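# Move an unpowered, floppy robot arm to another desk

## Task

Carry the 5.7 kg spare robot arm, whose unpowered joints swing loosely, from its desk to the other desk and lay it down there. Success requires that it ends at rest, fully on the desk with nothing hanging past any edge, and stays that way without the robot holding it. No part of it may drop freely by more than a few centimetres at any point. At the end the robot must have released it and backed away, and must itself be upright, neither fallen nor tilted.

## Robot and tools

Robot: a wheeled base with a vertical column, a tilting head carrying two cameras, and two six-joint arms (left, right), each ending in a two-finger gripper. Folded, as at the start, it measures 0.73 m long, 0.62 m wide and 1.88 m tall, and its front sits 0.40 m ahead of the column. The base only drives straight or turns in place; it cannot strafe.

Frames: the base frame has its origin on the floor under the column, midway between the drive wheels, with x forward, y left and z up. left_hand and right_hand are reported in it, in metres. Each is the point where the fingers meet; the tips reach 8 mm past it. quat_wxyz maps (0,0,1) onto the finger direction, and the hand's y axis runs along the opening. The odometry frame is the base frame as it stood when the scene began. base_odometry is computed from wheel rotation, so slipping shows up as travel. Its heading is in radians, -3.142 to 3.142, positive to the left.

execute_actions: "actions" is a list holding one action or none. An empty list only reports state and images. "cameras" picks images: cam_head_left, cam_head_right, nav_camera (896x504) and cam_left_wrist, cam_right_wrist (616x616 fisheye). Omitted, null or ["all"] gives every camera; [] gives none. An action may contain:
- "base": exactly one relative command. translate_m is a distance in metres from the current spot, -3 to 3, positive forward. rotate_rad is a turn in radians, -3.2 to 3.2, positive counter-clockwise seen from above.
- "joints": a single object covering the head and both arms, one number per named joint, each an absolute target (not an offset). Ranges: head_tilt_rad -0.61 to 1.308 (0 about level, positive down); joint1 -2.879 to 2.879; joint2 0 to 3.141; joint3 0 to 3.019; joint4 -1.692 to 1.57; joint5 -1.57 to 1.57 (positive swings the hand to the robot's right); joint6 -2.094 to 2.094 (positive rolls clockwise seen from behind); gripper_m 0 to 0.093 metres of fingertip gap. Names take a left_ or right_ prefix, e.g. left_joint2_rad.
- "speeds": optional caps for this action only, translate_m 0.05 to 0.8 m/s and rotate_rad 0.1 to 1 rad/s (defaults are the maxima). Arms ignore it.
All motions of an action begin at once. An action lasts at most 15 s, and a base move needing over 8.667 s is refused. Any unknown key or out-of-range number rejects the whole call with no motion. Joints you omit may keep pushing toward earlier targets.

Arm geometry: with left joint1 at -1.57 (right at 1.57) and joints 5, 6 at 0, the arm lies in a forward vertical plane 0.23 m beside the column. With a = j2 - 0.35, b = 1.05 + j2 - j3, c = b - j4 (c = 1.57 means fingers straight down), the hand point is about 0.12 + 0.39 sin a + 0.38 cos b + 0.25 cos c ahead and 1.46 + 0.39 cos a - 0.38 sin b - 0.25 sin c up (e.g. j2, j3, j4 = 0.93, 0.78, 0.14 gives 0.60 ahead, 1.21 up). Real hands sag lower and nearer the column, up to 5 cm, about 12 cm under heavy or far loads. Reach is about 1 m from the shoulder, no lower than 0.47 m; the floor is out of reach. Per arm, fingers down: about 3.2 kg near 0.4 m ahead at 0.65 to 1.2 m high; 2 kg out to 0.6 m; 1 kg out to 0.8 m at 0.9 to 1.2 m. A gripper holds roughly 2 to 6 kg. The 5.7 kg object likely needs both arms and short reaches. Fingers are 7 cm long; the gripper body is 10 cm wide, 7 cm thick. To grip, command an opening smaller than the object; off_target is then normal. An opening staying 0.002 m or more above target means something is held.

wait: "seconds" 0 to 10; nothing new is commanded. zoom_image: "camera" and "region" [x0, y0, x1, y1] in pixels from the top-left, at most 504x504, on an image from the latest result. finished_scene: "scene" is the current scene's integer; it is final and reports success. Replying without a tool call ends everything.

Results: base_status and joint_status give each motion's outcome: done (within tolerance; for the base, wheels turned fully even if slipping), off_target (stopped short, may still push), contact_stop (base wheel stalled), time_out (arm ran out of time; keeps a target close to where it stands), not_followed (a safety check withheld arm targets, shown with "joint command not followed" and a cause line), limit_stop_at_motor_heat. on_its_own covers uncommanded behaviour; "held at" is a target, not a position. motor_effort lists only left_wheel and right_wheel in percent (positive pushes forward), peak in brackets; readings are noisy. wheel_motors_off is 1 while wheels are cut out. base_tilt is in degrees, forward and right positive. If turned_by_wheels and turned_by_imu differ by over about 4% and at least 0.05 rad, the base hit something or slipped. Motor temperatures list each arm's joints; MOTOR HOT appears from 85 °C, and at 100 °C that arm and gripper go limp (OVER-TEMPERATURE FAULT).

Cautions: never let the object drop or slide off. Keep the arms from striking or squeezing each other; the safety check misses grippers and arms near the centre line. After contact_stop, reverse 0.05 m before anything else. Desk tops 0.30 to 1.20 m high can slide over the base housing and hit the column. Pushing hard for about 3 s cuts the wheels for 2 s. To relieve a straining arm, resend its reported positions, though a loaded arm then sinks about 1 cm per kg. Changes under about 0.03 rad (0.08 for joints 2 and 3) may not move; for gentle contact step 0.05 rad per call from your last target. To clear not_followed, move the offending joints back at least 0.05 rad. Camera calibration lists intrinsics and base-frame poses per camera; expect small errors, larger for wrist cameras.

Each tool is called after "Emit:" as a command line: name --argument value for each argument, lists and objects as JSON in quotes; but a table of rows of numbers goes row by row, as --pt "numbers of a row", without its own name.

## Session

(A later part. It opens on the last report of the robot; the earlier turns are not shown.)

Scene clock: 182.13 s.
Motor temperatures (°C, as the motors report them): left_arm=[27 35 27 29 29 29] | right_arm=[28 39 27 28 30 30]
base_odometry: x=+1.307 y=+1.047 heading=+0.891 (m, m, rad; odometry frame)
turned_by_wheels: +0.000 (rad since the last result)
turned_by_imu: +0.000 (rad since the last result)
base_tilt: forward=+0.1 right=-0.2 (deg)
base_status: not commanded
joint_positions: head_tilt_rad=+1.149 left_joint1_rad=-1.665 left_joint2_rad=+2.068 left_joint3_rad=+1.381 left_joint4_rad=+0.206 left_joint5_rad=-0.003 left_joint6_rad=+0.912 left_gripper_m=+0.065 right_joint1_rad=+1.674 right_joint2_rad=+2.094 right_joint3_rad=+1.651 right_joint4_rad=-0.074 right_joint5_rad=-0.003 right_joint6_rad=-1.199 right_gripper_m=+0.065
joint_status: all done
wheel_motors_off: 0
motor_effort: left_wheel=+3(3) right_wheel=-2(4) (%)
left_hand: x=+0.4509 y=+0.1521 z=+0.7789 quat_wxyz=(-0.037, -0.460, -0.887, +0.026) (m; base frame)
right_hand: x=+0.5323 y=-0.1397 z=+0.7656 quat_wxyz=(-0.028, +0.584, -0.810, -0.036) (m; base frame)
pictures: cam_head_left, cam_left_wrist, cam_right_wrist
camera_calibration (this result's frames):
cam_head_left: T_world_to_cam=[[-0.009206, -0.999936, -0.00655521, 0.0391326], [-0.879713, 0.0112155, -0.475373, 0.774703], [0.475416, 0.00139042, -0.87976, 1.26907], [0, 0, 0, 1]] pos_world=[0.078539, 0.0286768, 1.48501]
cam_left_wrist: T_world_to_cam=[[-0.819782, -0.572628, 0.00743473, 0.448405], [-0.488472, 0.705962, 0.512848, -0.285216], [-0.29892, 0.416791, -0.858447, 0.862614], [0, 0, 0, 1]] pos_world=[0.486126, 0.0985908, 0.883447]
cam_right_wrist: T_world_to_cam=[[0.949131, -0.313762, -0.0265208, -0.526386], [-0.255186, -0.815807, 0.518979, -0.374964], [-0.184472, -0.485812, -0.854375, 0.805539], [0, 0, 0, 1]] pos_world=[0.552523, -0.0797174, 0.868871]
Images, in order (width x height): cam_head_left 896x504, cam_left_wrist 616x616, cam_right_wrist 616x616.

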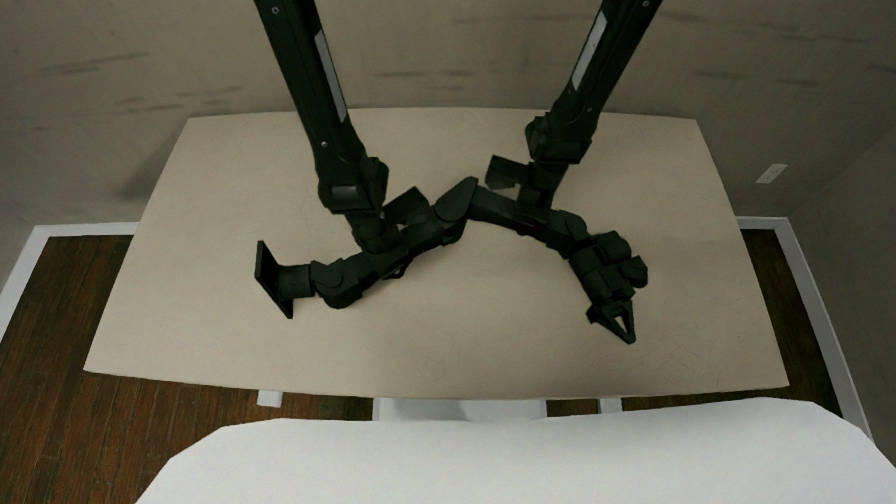

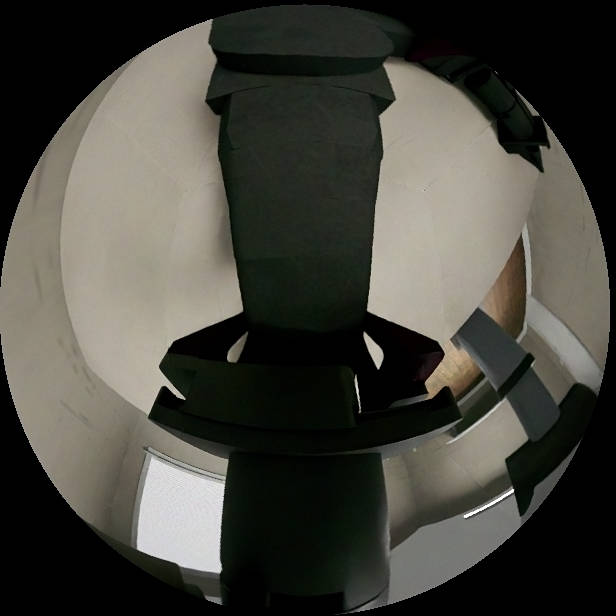

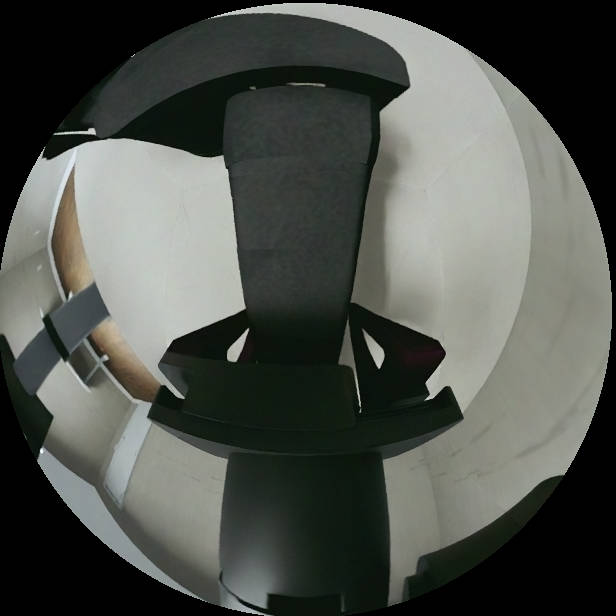

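Emit:
execute_actions --actions '[{"joints":{"left_gripper_m":0.093,"right_gripper_m":0.093}}]' --cameras '[]'

Emit:
execute_actions --actions '[{"joints":{"left_joint2_rad":1.87,"left_joint3_rad":1.2,"right_joint2_rad":1.89,"right_joint3_rad":1.47}}]' --cameras '["cam_head_left"]'

Emit:
execute_actions --actions '[{"joints":{"left_joint2_rad":1.47,"left_joint3_rad":0.85,"right_joint2_rad":1.49,"right_joint3_rad":1.1}}]' --cameras '["cam_head_left"]'

Emit:
execute_actions --actions '[{"base":{"translate_m":-0.8},"speeds":{"translate_m":0.5},"joints":{"head_tilt_rad":0.8}}]' --cameras '["cam_head_left"]'

Scene clock: 188.37 s.
Motor temperatures (°C, as the motors report them): left_arm=[27 35 27 29 29 29] | right_arm=[28 39 27 28 30 30]
base_odometry: x=+1.307 y=+1.047 heading=+0.891 (m, m, rad; odometry frame)
turned_by_wheels: +0.000 (rad since the last result)
turned_by_imu: +0.000 (rad since the last result)
base_tilt: forward=+0.2 right=-0.3 (deg)
base_status: not commanded
joint_positions: head_tilt_rad=+1.149 left_joint1_rad=-1.665 left_joint2_rad=+2.068 left_joint3_rad=+1.381 left_joint4_rad=+0.206 left_joint5_rad=-0.003 left_joint6_rad=+0.912 left_gripper_m=+0.093 right_joint1_rad=+1.673 right_joint2_rad=+2.081 right_joint3_rad=+1.651 right_joint4_rad=-0.074 right_joint5_rad=-0.002 right_joint6_rad=-1.202 right_gripper_m=+0.093
joint_status: all done
wheel_motors_off: 0
motor_effort: left_wheel=+3(3) right_wheel=-2(2) (%)
left_hand: x=+0.4509 y=+0.1521 z=+0.7789 quat_wxyz=(-0.037, -0.460, -0.887, +0.026) (m; base frame)
right_hand: x=+0.5411 y=-0.1402 z=+0.7708 quat_wxyz=(-0.033, +0.585, -0.809, -0.032) (m; base frame)
pictures: none
No camera images: the call's "cameras" was empty. Leave "cameras" out to get every camera's image.

Scene clock: 189.47 s.
Motor temperatures (°C, as the motors report them): left_arm=[27 35 27 29 29 29] | right_arm=[28 39 27 28 30 30]
base_odometry: x=+1.307 y=+1.047 heading=+0.891 (m, m, rad; odometry frame)
turned_by_wheels: +0.000 (rad since the last result)
turned_by_imu: +0.000 (rad since the last result)
base_tilt: forward=+0.1 right=-0.4 (deg)
base_status: not commanded
joint_positions: head_tilt_rad=+1.149 left_joint1_rad=-1.665 left_joint2_rad=+1.858 left_joint3_rad=+1.204 left_joint4_rad=+0.206 left_joint5_rad=-0.003 left_joint6_rad=+0.913 left_gripper_m=+0.093 right_joint1_rad=+1.673 right_joint2_rad=+1.877 right_joint3_rad=+1.474 right_joint4_rad=-0.074 right_joint5_rad=-0.002 right_joint6_rad=-1.203 right_gripper_m=+0.093
joint_status: all done
wheel_motors_off: 0
motor_effort: left_wheel=+3(3) right_wheel=-3(3) (%)
left_hand: x=+0.4751 y=+0.1574 z=+0.8577 quat_wxyz=(-0.052, -0.460, -0.886, +0.019) (m; base frame)
right_hand: x=+0.5633 y=-0.1461 z=+0.8502 quat_wxyz=(-0.045, +0.585, -0.809, -0.025) (m; base frame)
pictures: cam_head_left
camera_calibration (this result's frames):
cam_head_left: T_world_to_cam=[[-0.009206, -0.999936, -0.00655521, 0.0391326], [-0.879713, 0.0112155, -0.475373, 0.774703], [0.475416, 0.00139042, -0.87976, 1.26907], [0, 0, 0, 1]] pos_world=[0.078539, 0.0286768, 1.48501]
Images, in order (width x height): cam_head_left 896x504.

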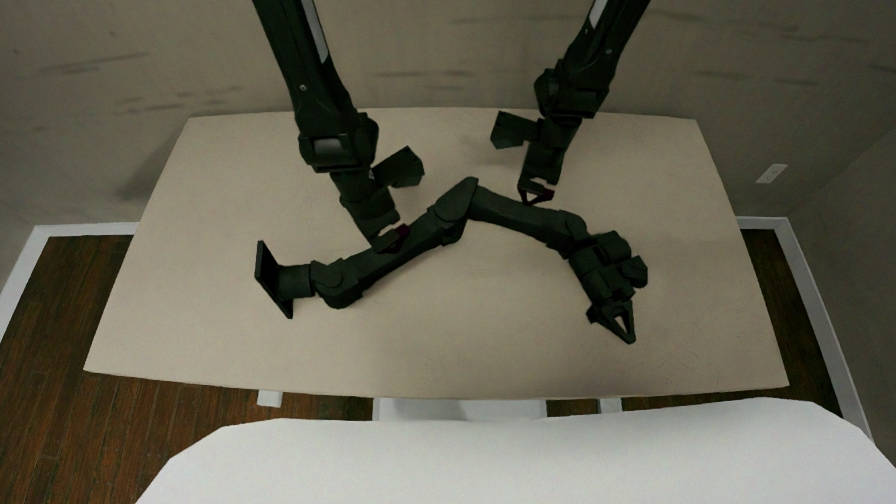

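Scene clock: 190.80 s.
Motor temperatures (°C, as the motors report them): left_arm=[27 35 27 29 29 29] | right_arm=[28 39 27 28 30 30]
base_odometry: x=+1.307 y=+1.047 heading=+0.891 (m, m, rad; odometry frame)
turned_by_wheels: +0.000 (rad since the last result)
turned_by_imu: +0.000 (rad since the last result)
base_tilt: forward=+0.2 right=-0.3 (deg)
base_status: not commanded
joint_positions: head_tilt_rad=+1.149 left_joint1_rad=-1.665 left_joint2_rad=+1.453 left_joint3_rad=+0.857 left_joint4_rad=+0.206 left_joint5_rad=-0.003 left_joint6_rad=+0.913 left_gripper_m=+0.093 right_joint1_rad=+1.673 right_joint2_rad=+1.482 right_joint3_rad=+1.105 right_joint4_rad=-0.074 right_joint5_rad=-0.002 right_joint6_rad=-1.203 right_gripper_m=+0.093
joint_status: all done
wheel_motors_off: 0
motor_effort: left_wheel=+3(3) right_wheel=-2(3) (%)
left_hand: x=+0.4717 y=+0.1697 z=+1.0058 quat_wxyz=(-0.078, -0.458, -0.886, +0.007) (m; base frame)
right_hand: x=+0.5449 y=-0.1603 z=+0.9980 quat_wxyz=(-0.056, +0.585, -0.809, -0.018) (m; base frame)
pictures: cam_head_left
camera_calibration (this result's frames):
cam_head_left: T_world_to_cam=[[-0.00920599, -0.999936, -0.00655521, 0.0391326], [-0.879713, 0.0112155, -0.475373, 0.774703], [0.475416, 0.00139042, -0.87976, 1.26907], [0, 0, 0, 1]] pos_world=[0.078539, 0.0286768, 1.48501]
Images, in order (width x height): cam_head_left 896x504.

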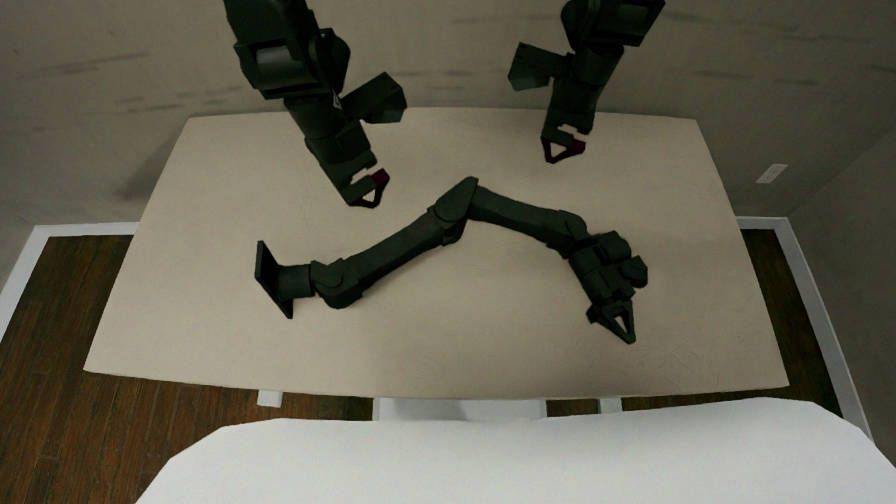

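Scene clock: 193.83 s.
Motor temperatures (°C, as the motors report them): left_arm=[27 34 27 29 29 29] | right_arm=[28 38 27 28 29 30]
base_odometry: x=+0.804 y=+0.424 heading=+0.892 (m, m, rad; odometry frame)
turned_by_wheels: +0.001 (rad since the last result)
turned_by_imu: +0.003 (rad since the last result)
base_tilt: forward=+0.0 right=-0.3 (deg)
base_status: done
joint_positions: head_tilt_rad=+0.815 left_joint1_rad=-1.665 left_joint2_rad=+1.458 left_joint3_rad=+0.852 left_joint4_rad=+0.206 left_joint5_rad=-0.003 left_joint6_rad=+0.913 left_gripper_m=+0.093 right_joint1_rad=+1.673 right_joint2_rad=+1.484 right_joint3_rad=+1.101 right_joint4_rad=-0.074 right_joint5_rad=-0.002 right_joint6_rad=-1.203 right_gripper_m=+0.093
joint_status: all done
wheel_motors_off: 0
motor_effort: left_wheel=+2(44) right_wheel=-1(35) (%)
left_hand: x=+0.4665 y=+0.1698 z=+1.0043 quat_wxyz=(-0.073, -0.458, -0.886, +0.009) (m; base frame)
right_hand: x=+0.5412 y=-0.1604 z=+0.9969 quat_wxyz=(-0.053, +0.585, -0.809, -0.019) (m; base frame)
pictures: cam_head_left
camera_calibration (this result's frames):
cam_head_left: T_world_to_cam=[[-0.00654857, -0.999936, -0.00921072, 0.0430892], [-0.675281, 0.0112155, -0.737475, 1.16812], [0.737532, 0.00139042, -0.675311, 0.941115], [0, 0, 0, 1]] pos_world=[0.0949887, 0.0286768, 1.4974]
Images, in order (width x height): cam_head_left 896x504.

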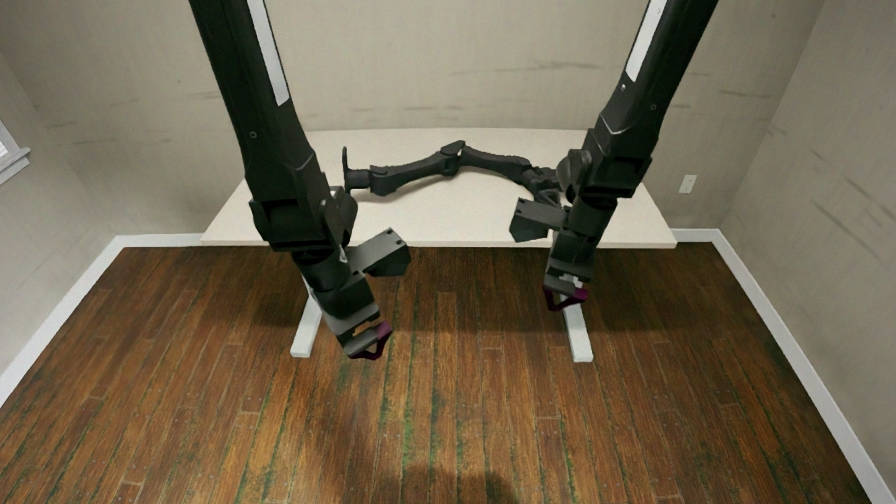

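Emit:
finished_scene --scene 2

The scene is finished: the task was done.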